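## Task

With the paler of the two slide boxes, slide its inner tray outward through the end of the box that lies farther from the robot's base until at least a few centimetres stick out, and leave it that way. The tray must not reach roughly halfway out, and all other objects must end close to how they started. Gripping the outer case of either box, or shifting or rotating either box beyond a small amount, fails the task immediately. The result must stay without the robot holding it: release, then move the gripper away.

## Robot and tools

Robot: one simulated arm with a two-finger gripper, the same across both scenes. Joints from base to hand: waist, shoulder, elbow, wrist pitch, wrist yaw, wrist roll, then the finger gap. Fingers extend along the gripper's own +x axis and close along its y axis. end_effector_position is the point midway between the finger pads, roughly 3 to 4 cm short of the fingertips.

Scene frame: origin on the table surface beneath the arm base, +z up, +y to the left when facing along +x. Positions in metres, orientation as a quaternion with w first. The far end of a box is the one with larger distance from the base. Do not knock anything off the table.

execute_actions takes "actions", a list holding at most one item, plus optional "pictures" (boolean). An empty list only reports state. An action {"rows": [...], "steps": n} gives 1 to 15 rows, each 8 numbers: x, y, z, qw, qx, qy, qz, opening. Each row is an absolute target pose in the scene frame for one control step (1/30 s); n is at most 15 (default 15) and the final row repeats if rows run out. A target farther than 0.6 m from the last reported position along any gripper axis is refused. A wait item {"steps": n} (up to 300) sends nothing new and counts from the last result, thinking time included. Re-send the wanted quaternion in every row to keep orientation.

Opening: -1 to 1, where +1 is fully open (0.088 m) and empty fingers meet near -0.80; lower values change nothing. Full open to closed takes about 0.5 s. grip_measured reports the actual opening on that scale; commanding below it squeezes.

move takes "target" (one 8-number row, an absolute pose as above, opening sent at the start) and "speed" (m/s, 0.002 to 0.5, default 0.25; rotation limited to twice that in rad/s). It drives a straight path lasting 0.5 to 10 s (stopping short after 10 s), turning the shorter way. It does not avoid obstacles, and the hand may lag, drift or overshoot the speed, especially near full reach. Faster contact hits harder; aiming beyond a contact presses harder. The "move:" line reports the ending (done, off_target, moving, held, fault), any limits (paced = the pose was clipped; held = a safety check blocked steps, after which the arm may jump fast) and the distance to target.

wait takes "seconds" (0 to 10); the robot just keeps heading to its last clipped pose. zoom_image takes "camera" (cam_head_left, cam_head_right, cam_high, cam_low, cam_wrist) and "region" [x0, y0, x1, y1] in pixels of that 504x504 image, at most 504 on a side. finished_scene takes "scene" (1 or 2), grades the scene irreversibly and starts the next task.

Control behaviour: each step, the commanded pose is limited to 70 mm and 16 degrees from the measured pose; the arm then follows by damped inverse kinematics, favouring position over orientation. After an action the arm only continues to that last clipped pose, so far targets need more calls. Friction can leave the hand short or tilted; check the pose after each motion and correct tilt. The printed position may be off, more at long reach.

Result lines: state gives pose and linear/angular velocity; Joint positions and Joint velocities list the six joints (rad, rad/s) then finger gap (m, m/s). Joint ranges: waist -3.054..3.054, shoulder 0..3.142, elbow 0..2.356, wrist pitch -1.571..1.571, wrist yaw -1.571..1.571, wrist roll -3.142..3.142. "pose unreachable" and HELD mark steps altered or blocked by the clearance check (the base mount counts as arm). "Hand target" is where the controller is now driving. Joint torques are noisy, offset drive outputs, not direct contact forces.

Faults: torque reaching a joint's load limit (waist 17.2, shoulder 21.3, elbow 21.3, wrist pitch 5.61, wrist yaw 5.59, wrist roll 5.24 N m) stops the arm 10 s. MOTOR HOT warns from 50 °C; at 95 °C the arm is held until cool and may lose power and go limp. Avoid long pressing or holding.

Strategy: identify the paler or darker box in the cameras. Never grip the outer case. Position the closed fingertips against the tray's exposed near end (or inside its opening), aligned with the box's long axis, then push gently and slowly toward +x-ish along the box so the tray emerges a few centimetres from the far end, well short of halfway. Keep pushes soft so the case does not slide or rotate. Then back away, lift clear and check the images before finishing.

Each tool is called by a JSON object that holds its "api" and its "payload".

## Session

{"api": "execute_actions", "payload": {"actions": []}}

Scene clock: 0.00 s of 3750.00 s.
end_effector_position=(+0.1480, -0.2899, +0.2499) grip_measured=+0.830 end_effector_quat_wxyz=(+0.770, -0.512, +0.375, -0.064) end_effector_velocity=(+0.001, +0.003, +0.000) end_effector_angular_velocity=(-0.004, -0.001, +0.025)
Joint positions: [-1.782  1.445  0.499  0.36  -1.177 -1.578  0.08 ]
Joint velocities: [-0.002 -0.002 -0.002 -0.007 -0.022 -0.022 -0.   ]
Joint torques (N m, as the arm reports them, + toward a larger angle): no reading
Heat: hottest wrist roll 28 °C (+0.0 °C/min).
Hand target: +0.148, -0.290, +0.250; +0.770, -0.513, +0.375, -0.064

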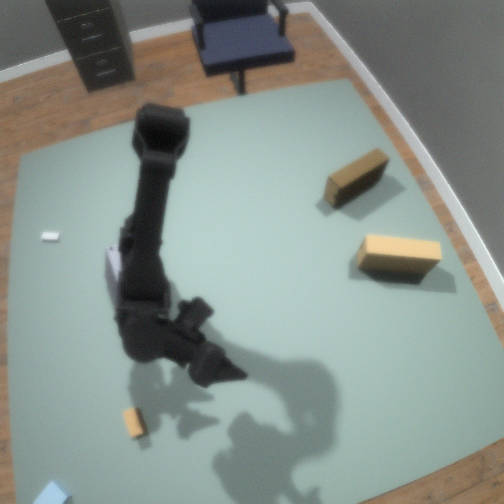

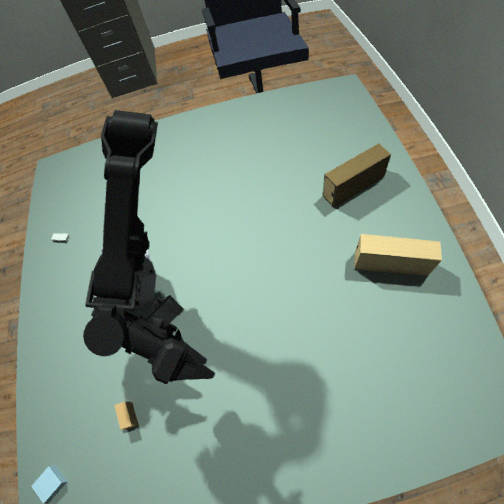

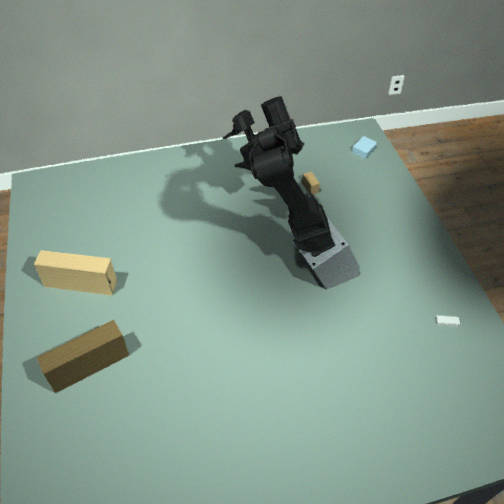

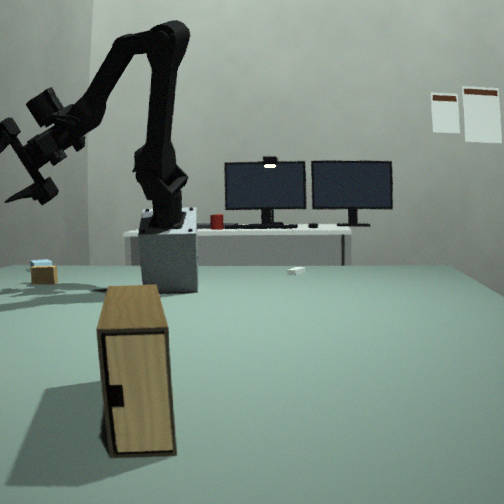

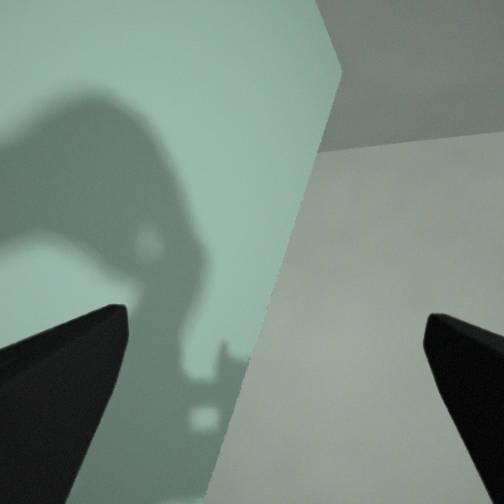

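{"api": "move", "payload": {"target": [0.42,-0.05,0.38,0.707,0,0.707,0,1], "speed": 0.4}}

Scene clock: 8.07 s of 3750.00 s.
end_effector_position=(+0.4164, -0.0503, +0.3813) grip_measured=+0.993 end_effector_quat_wxyz=(+0.782, -0.033, +0.622, -0.028) end_effector_velocity=(-0.001, +0.002, +0.003) end_effector_angular_velocity=(+0.015, -0.008, +0.006)
Joint positions: [-0.452  1.502  2.122 -1.574 -0.227 -0.292  0.088]
Joint velocities: [-0.007 -0.002  0.007 -0.007 -0.022 -0.007 -0.   ]
Joint torques (N m, as the arm reports them, + toward a larger angle): [-1.13 -6.56  6.71  0.49 -0.2   0.12]
Heat: hottest wrist roll 28 °C (+0.0 °C/min).
Hand target: +0.419, -0.050, +0.380; +0.781, -0.029, +0.623, -0.025
Off the commanded pose: 0.004 m, 14 deg.
joint sent to its limit — the command would take joint 4 (wrist pitch) past its lower limit, so that joint was sent only as far as its limit.
After step 90, 2.90 s passed at rest.
move: off_target

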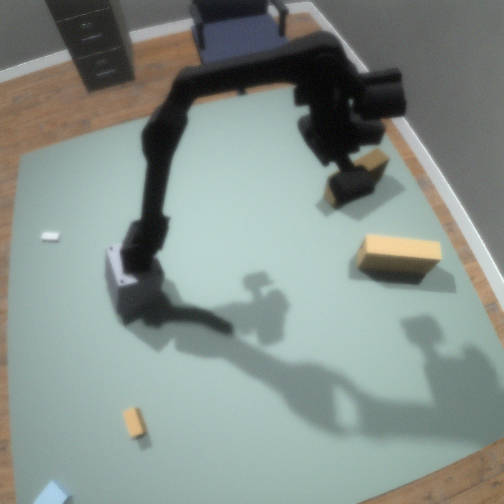

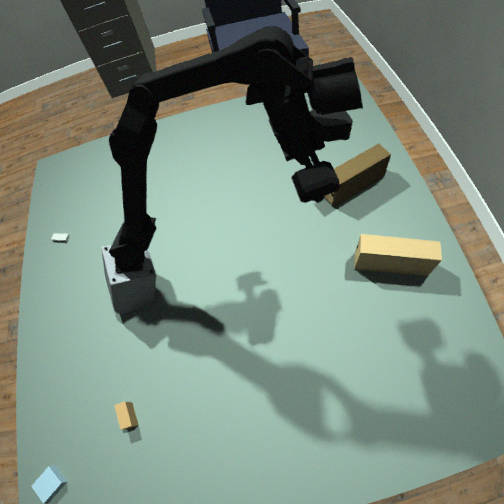

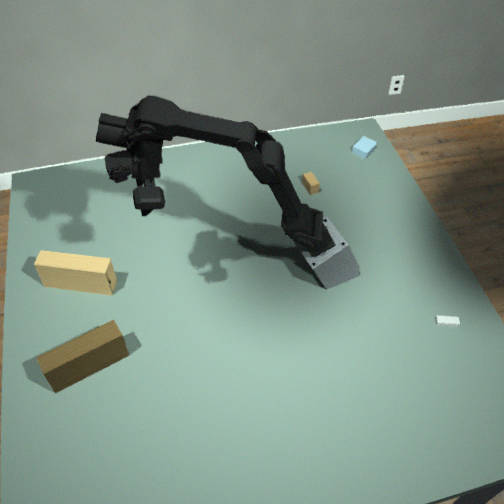

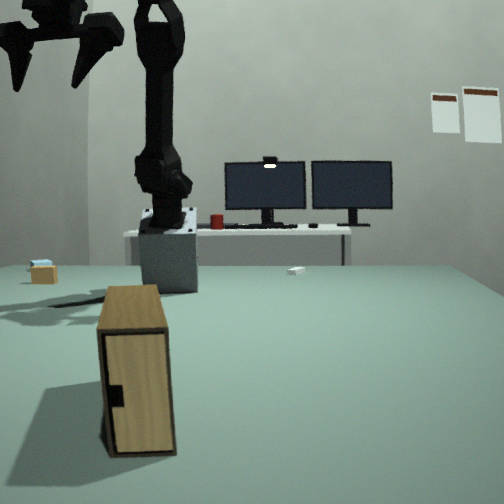

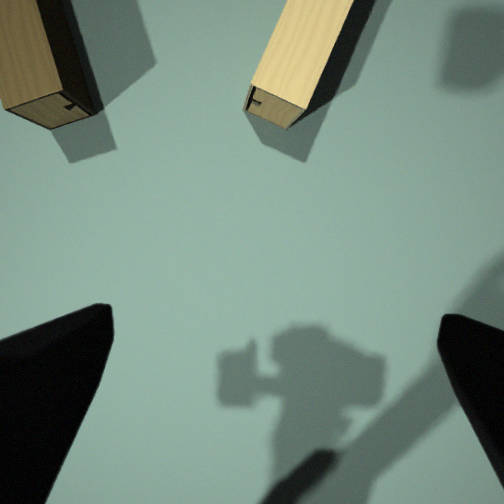

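{"api": "move", "payload": {"target": [0.36,-0.06,0.1,0.985,0,0.174,0,-1], "speed": 0.4}}

Scene clock: 13.17 s of 3750.00 s.
end_effector_position=(+0.3605, -0.0601, +0.1013) grip_measured=-0.803 end_effector_quat_wxyz=(+0.974, +0.001, +0.228, -0.001) end_effector_velocity=(-0.003, -0.000, -0.005) end_effector_angular_velocity=(+0.015, +0.021, -0.004)
Joint positions: [-0.388  1.823  0.226  1.562 -0.342  0.076  0.   ]
Joint velocities: [-0.002  0.012 -0.002 -0.007 -0.007  0.007  0.   ]
Joint torques (N m, as the arm reports them, + toward a larger angle): [-1.01 -4.35  1.39  1.69  0.26  0.14]
Heat: hottest wrist roll 28 °C (+0.0 °C/min).
Hand target: +0.361, -0.060, +0.100; +0.973, +0.002, +0.229, -0.003
Off the commanded pose: 0.001 m, 6 deg.
joint sent to its limit — the command would take joint 4 (wrist pitch) past its upper limit, so that joint was sent only as far as its limit.
After step 90, 0.20 s passed at rest.
move: off_target

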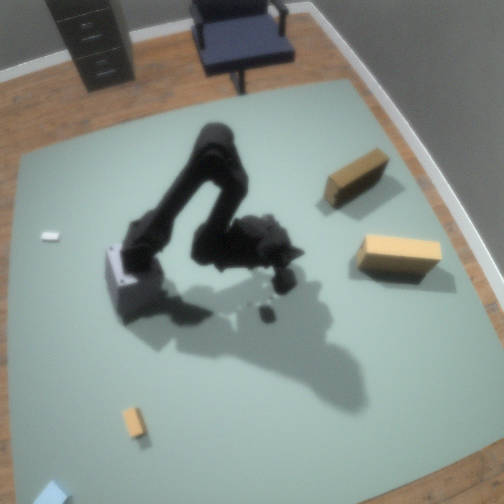

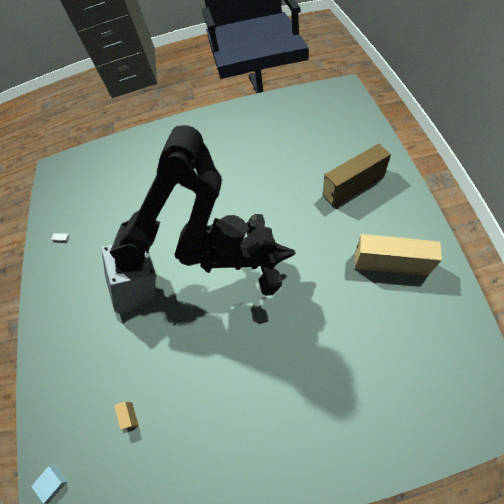

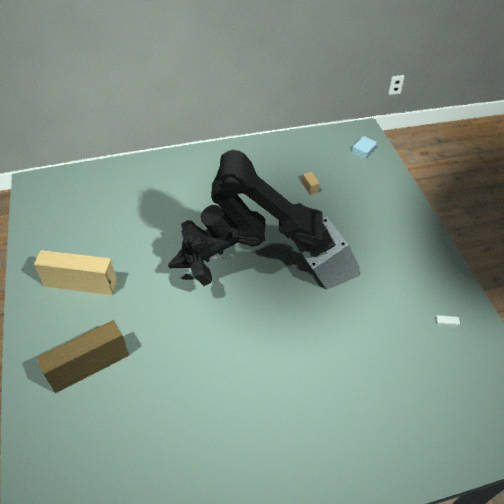

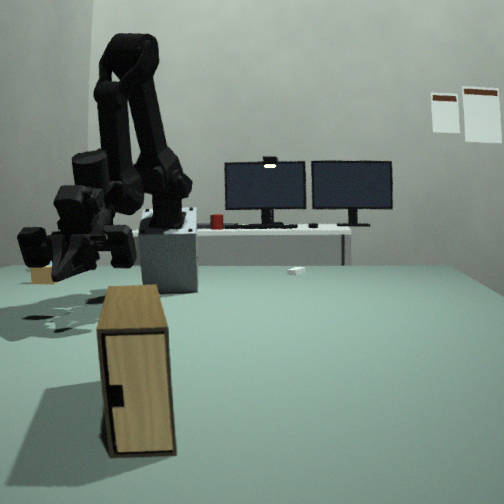

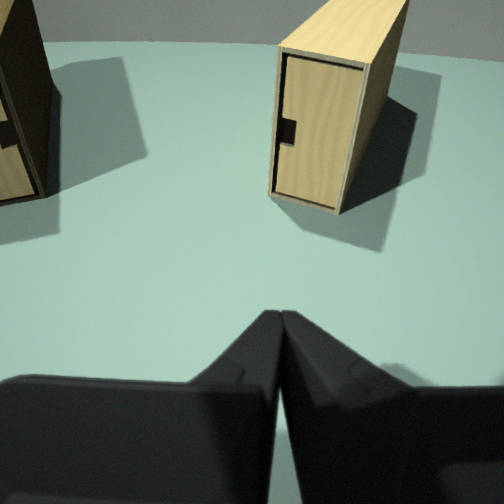

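{"api": "move", "payload": {"target": [0.42,-0.07,0.075,0.962,0.035,0.222,-0.152,-1]}}

Scene clock: 24.87 s of 3750.00 s.
end_effector_position=(+0.4198, -0.0698, +0.0781) grip_measured=-0.803 end_effector_quat_wxyz=(+0.964, +0.033, +0.219, -0.150) end_effector_velocity=(+0.001, +0.002, -0.000) end_effector_angular_velocity=(-0.002, +0.005, +0.011)
Joint positions: [-0.191  1.891  0.473  1.358  0.129  0.215  0.   ]
Joint velocities: [ 0.002 -0.002  0.002 -0.007 -0.007 -0.007  0.   ]
Joint torques (N m, as the arm reports them, + toward a larger angle): [-0.85 -5.65  2.23  1.4   0.35  0.13]
Heat: hottest wrist pitch 28 °C (+0.0 °C/min).
Hand target: +0.420, -0.070, +0.075; +0.963, +0.034, +0.222, -0.152
Off the commanded pose: 0.003 m, 1 deg.
After step 90, 7.60 s passed at rest.
move: done

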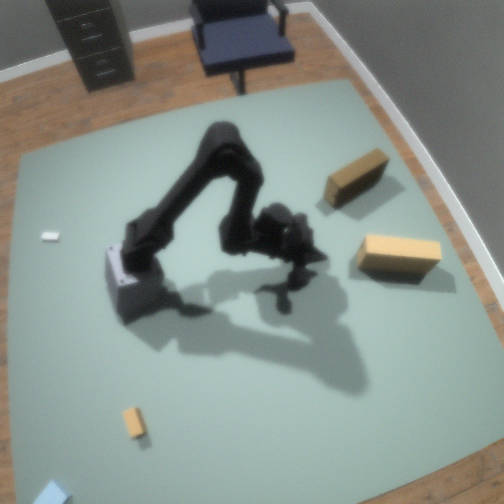

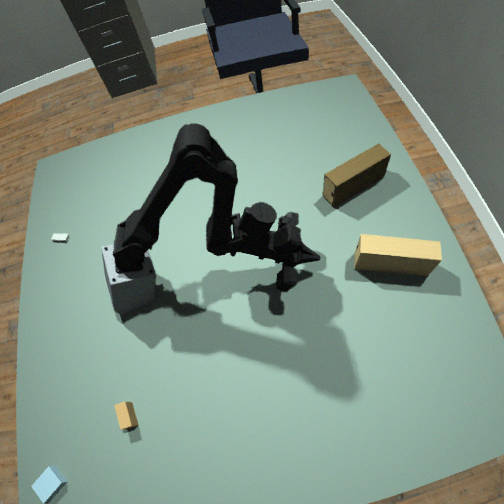

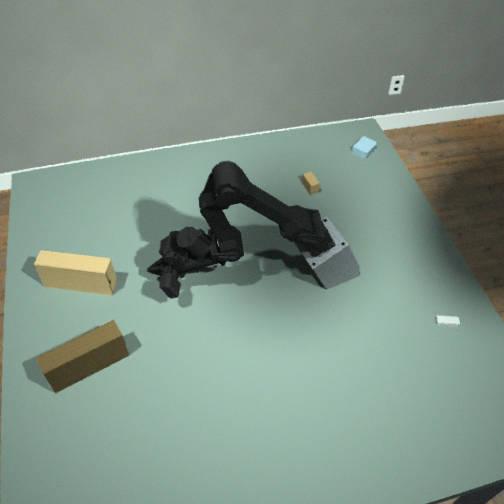

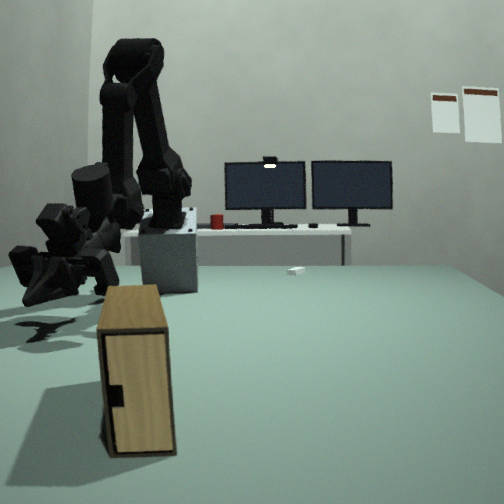

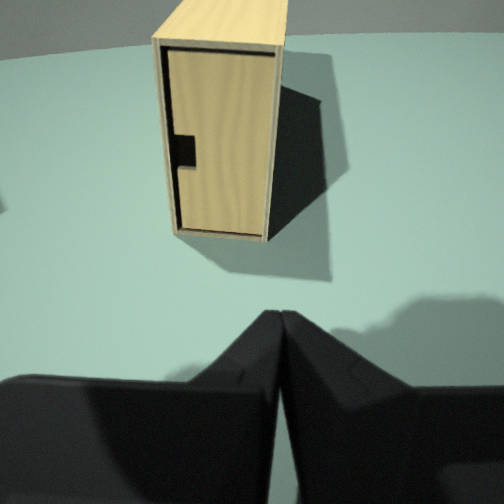

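{"api": "move", "payload": {"target": [0.477,-0.057,0.065,0.962,0.035,0.222,-0.152,-1]}}

Scene clock: 27.57 s of 3750.00 s.
end_effector_position=(+0.4769, -0.0567, +0.0686) grip_measured=-0.803 end_effector_quat_wxyz=(+0.964, +0.034, +0.219, -0.150) end_effector_velocity=(+0.004, -0.002, +0.004) end_effector_angular_velocity=(-0.007, -0.015, +0.005)
Joint positions: [-0.13   1.946  0.71   1.175  0.189  0.22   0.   ]
Joint velocities: [-0.007 -0.002  0.007  0.007 -0.007 -0.007  0.   ]
Joint torques (N m, as the arm reports them, + toward a larger angle): [-1.   -6.84  3.23  1.41  0.39  0.16]
Heat: hottest wrist pitch 28 °C (+0.0 °C/min).
Hand target: +0.477, -0.057, +0.065; +0.963, +0.035, +0.222, -0.152
Off the commanded pose: 0.004 m, 0 deg.
move: done

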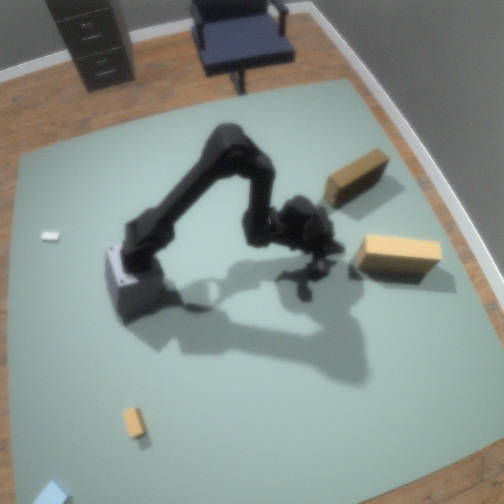

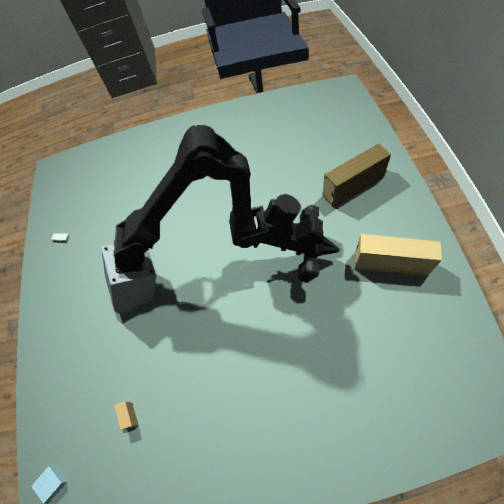

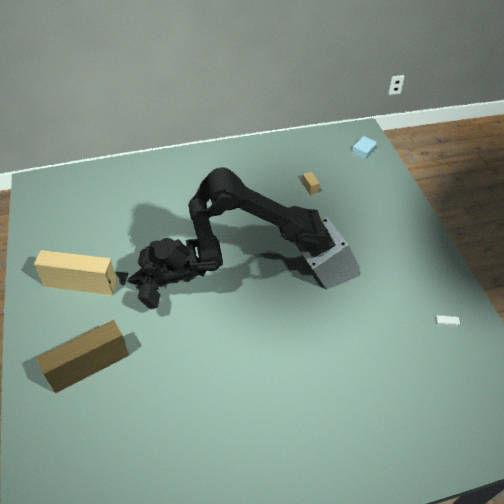

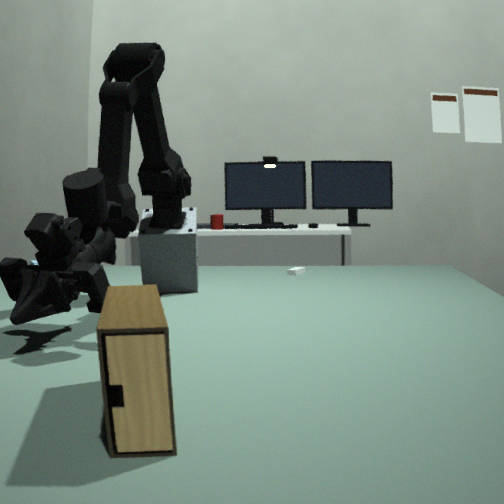

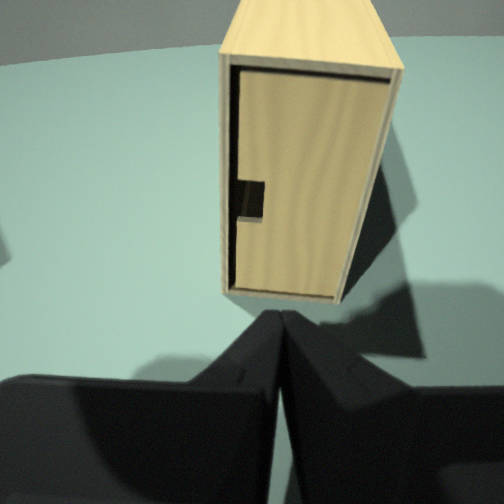

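{"api": "move", "payload": {"target": [0.513,-0.076,0.063,0.962,0.035,0.222,-0.152,-1], "speed": 0.05}}

Scene clock: 31.83 s of 3750.00 s.
end_effector_position=(+0.5130, -0.0748, +0.0672) grip_measured=-0.803 end_effector_quat_wxyz=(+0.963, +0.035, +0.218, -0.153) end_effector_velocity=(-0.002, -0.005, -0.005) end_effector_angular_velocity=(+0.002, +0.018, -0.019)
Joint positions: [-0.174  1.996  0.875  1.062  0.152  0.22   0.   ]
Joint velocities: [-0.007  0.007  0.007 -0.022  0.007  0.007  0.   ]
Joint torques (N m, as the arm reports them, + toward a larger angle): [-1.75 -7.59  4.03  1.45 -0.04  0.08]
Heat: hottest wrist pitch 29 °C (+1.9 °C/min).
Hand target: +0.513, -0.076, +0.063; +0.962, +0.035, +0.222, -0.152
Off the commanded pose: 0.004 m, 0 deg.
After step 90, 0.13 s passed at rest.
move: done

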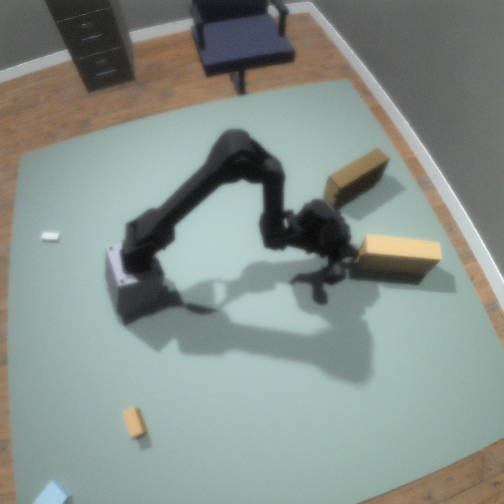

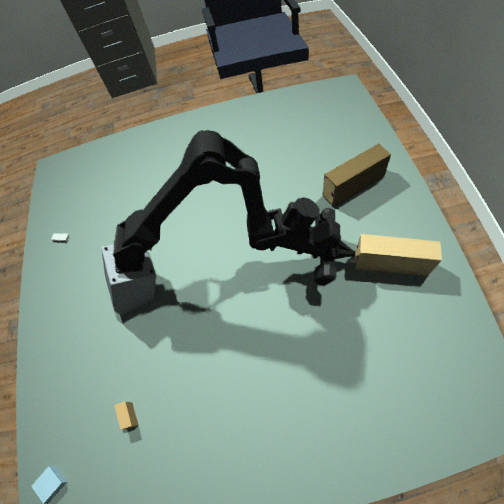

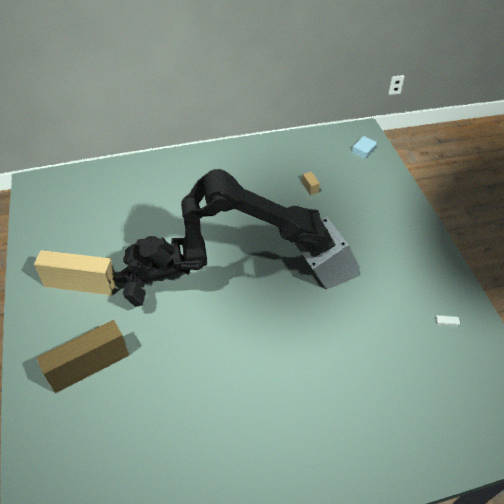

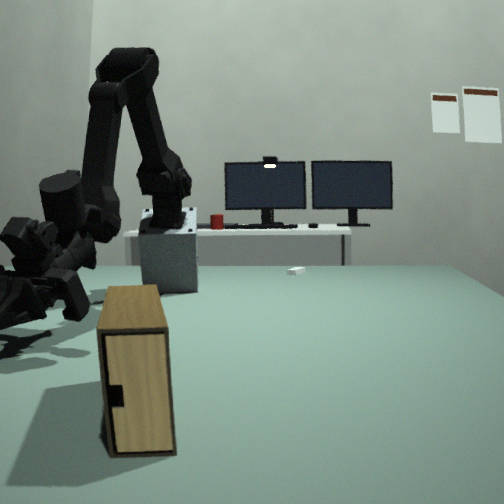

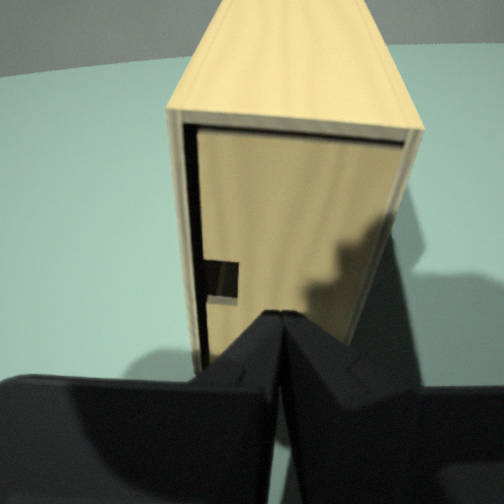

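{"api": "move", "payload": {"target": [0.5415,-0.085,0.063,0.962,0.035,0.222,-0.152,-1], "speed": 0.03}}

Scene clock: 34.77 s of 3750.00 s.
end_effector_position=(+0.5416, -0.0837, +0.0681) grip_measured=-0.803 end_effector_quat_wxyz=(+0.963, +0.035, +0.217, -0.153) end_effector_velocity=(+0.000, +0.001, -0.004) end_effector_angular_velocity=(+0.005, +0.020, +0.018)
Joint positions: [-0.191  2.035  1.007  0.969  0.134  0.22   0.   ]
Joint velocities: [-0.002  0.002  0.007 -0.022 -0.022 -0.007  0.   ]
Joint torques (N m, as the arm reports them, + toward a larger angle): [-1.87 -8.05  4.61  1.42 -0.05  0.03]
Heat: hottest wrist pitch 29 °C (+1.7 °C/min).
Hand target: +0.541, -0.085, +0.063; +0.962, +0.035, +0.222, -0.152
Off the commanded pose: 0.005 m, 1 deg.
move: done

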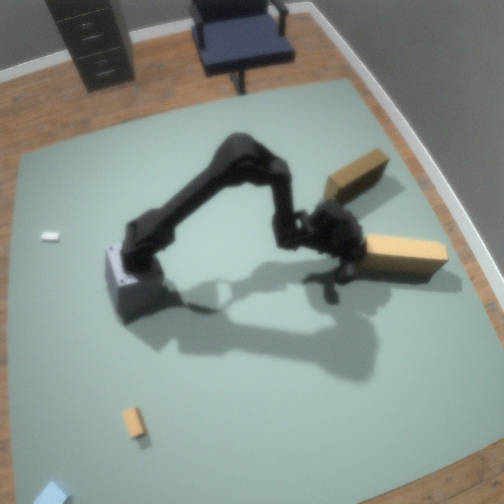

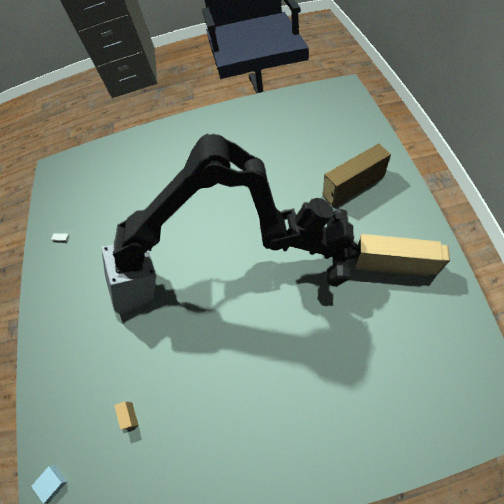

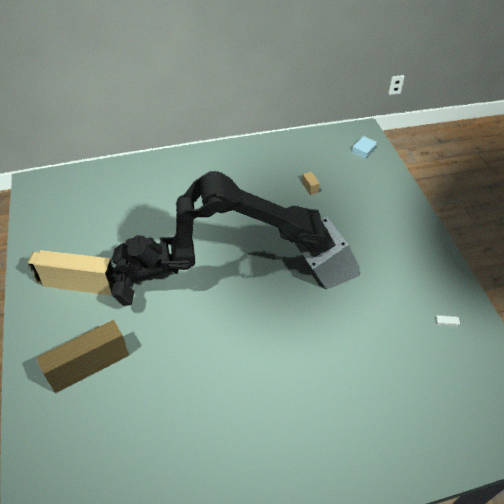

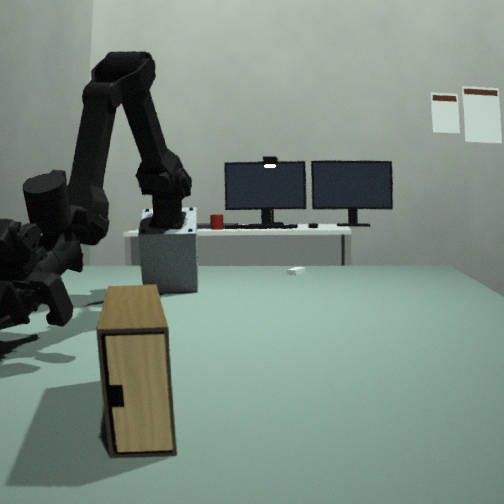

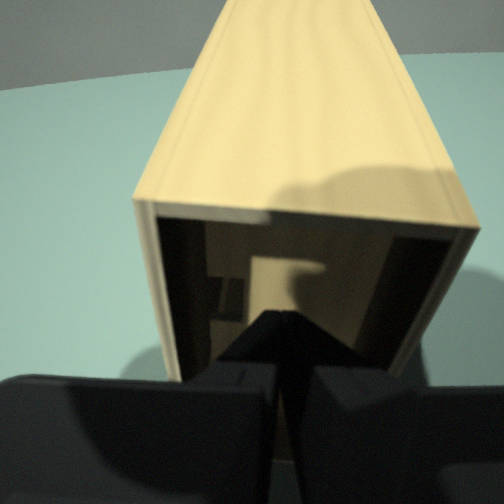

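{"api": "move", "payload": {"target": [0.5605,-0.091,0.063,0.962,0.035,0.222,-0.152,-1], "speed": 0.03}}

Scene clock: 38.43 s of 3750.00 s.
end_effector_position=(+0.5607, -0.0894, +0.0683) grip_measured=-0.803 end_effector_quat_wxyz=(+0.964, +0.035, +0.217, -0.152) end_effector_velocity=(-0.003, -0.001, -0.010) end_effector_angular_velocity=(-0.001, +0.034, +0.003)
Joint positions: [-0.201  2.066  1.101  0.908  0.123  0.22   0.   ]
Joint velocities: [-0.002  0.012  0.002 -0.022 -0.007 -0.007  0.   ]
Joint torques (N m, as the arm reports them, + toward a larger angle): [-2.13 -8.48  4.92  1.41 -0.02  0.  ]
Heat: hottest shoulder 29 °C (+1.6 °C/min).
Hand target: +0.560, -0.091, +0.063; +0.963, +0.035, +0.222, -0.152
Off the commanded pose: 0.006 m, 1 deg.
move: done

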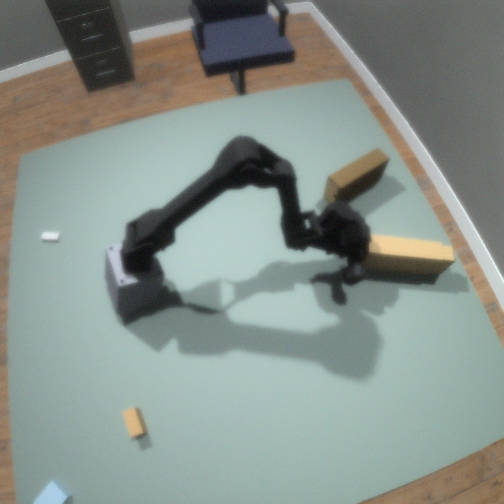

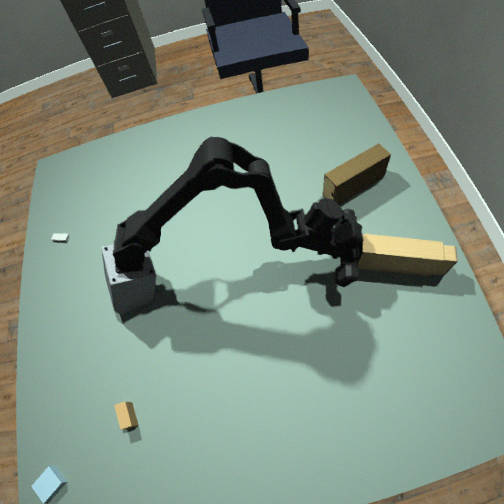

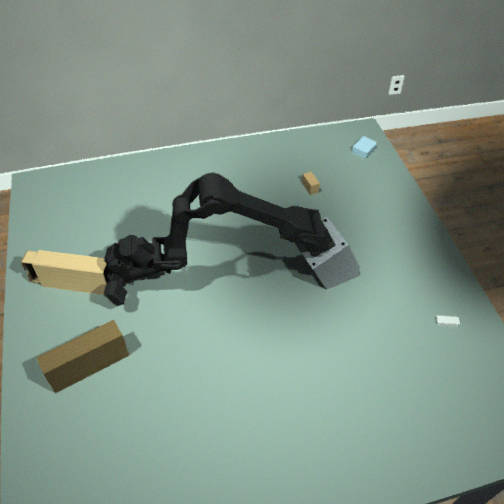

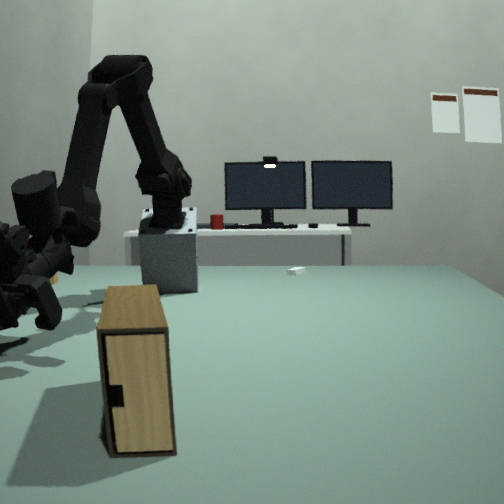

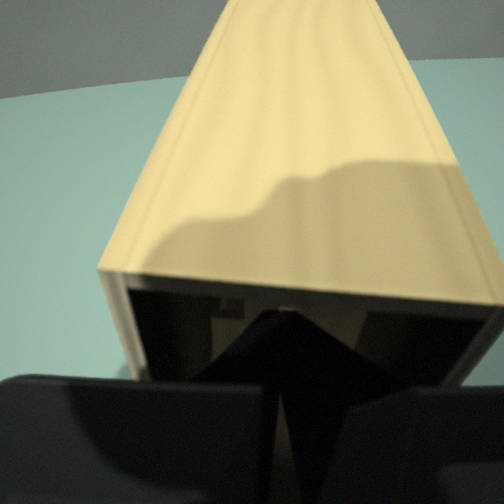

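{"api": "move", "payload": {"target": [0.44,-0.052,0.09,0.962,0.035,0.222,-0.152,-1], "speed": 0.2}}

{"api": "zoom_image", "payload": {"camera": "cam_head_right", "region": [300,130,504,320]}}

Scene clock: 41.13 s of 3750.00 s.
end_effector_position=(+0.4403, -0.0533, +0.0872) grip_measured=-0.803 end_effector_quat_wxyz=(+0.962, +0.033, +0.226, -0.151) end_effector_velocity=(-0.002, -0.002, +0.001) end_effector_angular_velocity=(-0.023, +0.003, +0.001)
Joint positions: [-0.131  1.818  0.541  1.202  0.19   0.221  0.   ]
Joint velocities: [-0.002 -0.002 -0.007  0.007  0.007 -0.022  0.   ]
Joint torques (N m, as the arm reports them, + toward a larger angle): [-0.85 -8.21  1.79  1.73  0.38  0.16]
Heat: hottest shoulder 29 °C (+1.5 °C/min).
Hand target: +0.440, -0.052, +0.090; +0.962, +0.035, +0.222, -0.152
Off the commanded pose: 0.003 m, 0 deg.
move: done

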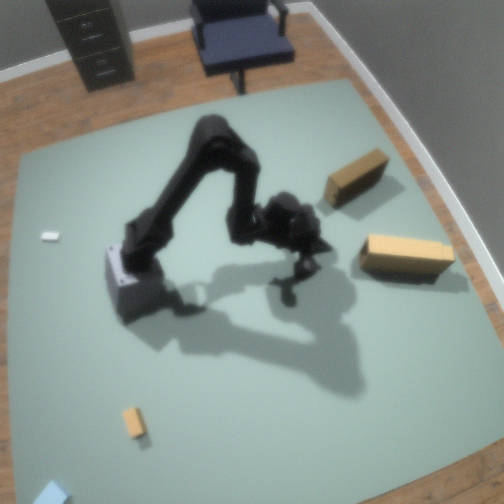

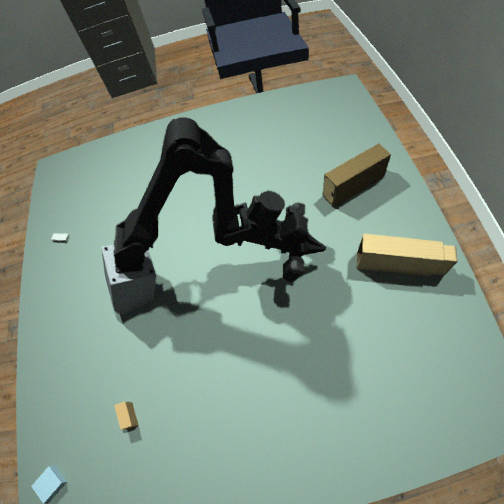

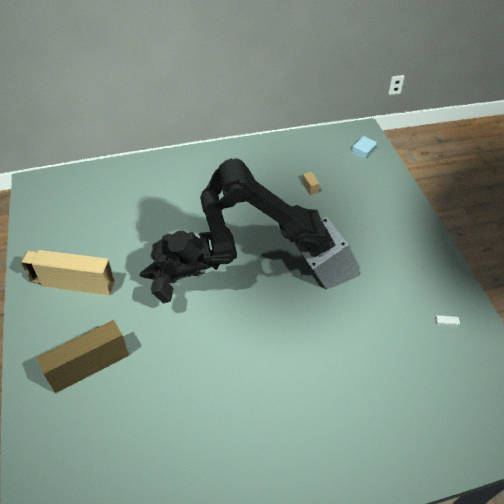

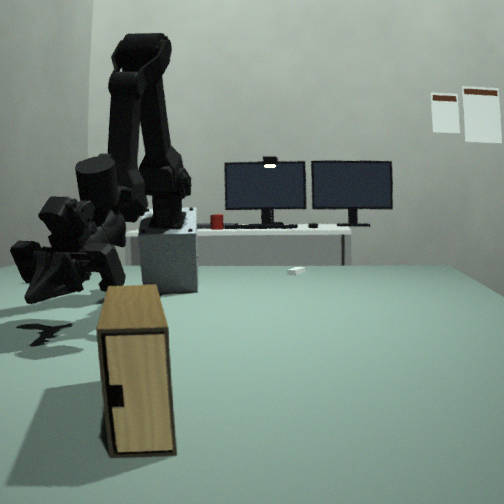

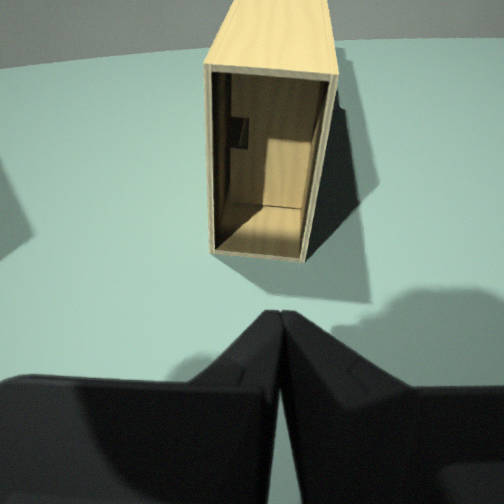

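Region (300, 130, 504, 320) of cam_head_right's 504x504 image, scaled by 2.471, with more detail than that image has; it fills the top 469 rows of this view, and the rest is white.

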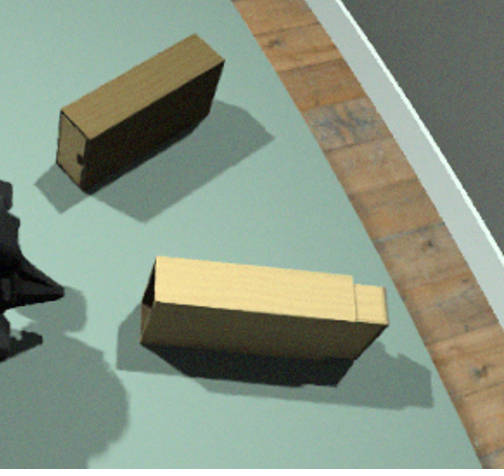

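{"api": "finished_scene", "payload": {"scene": 1}}

The scene is finished: the task was done.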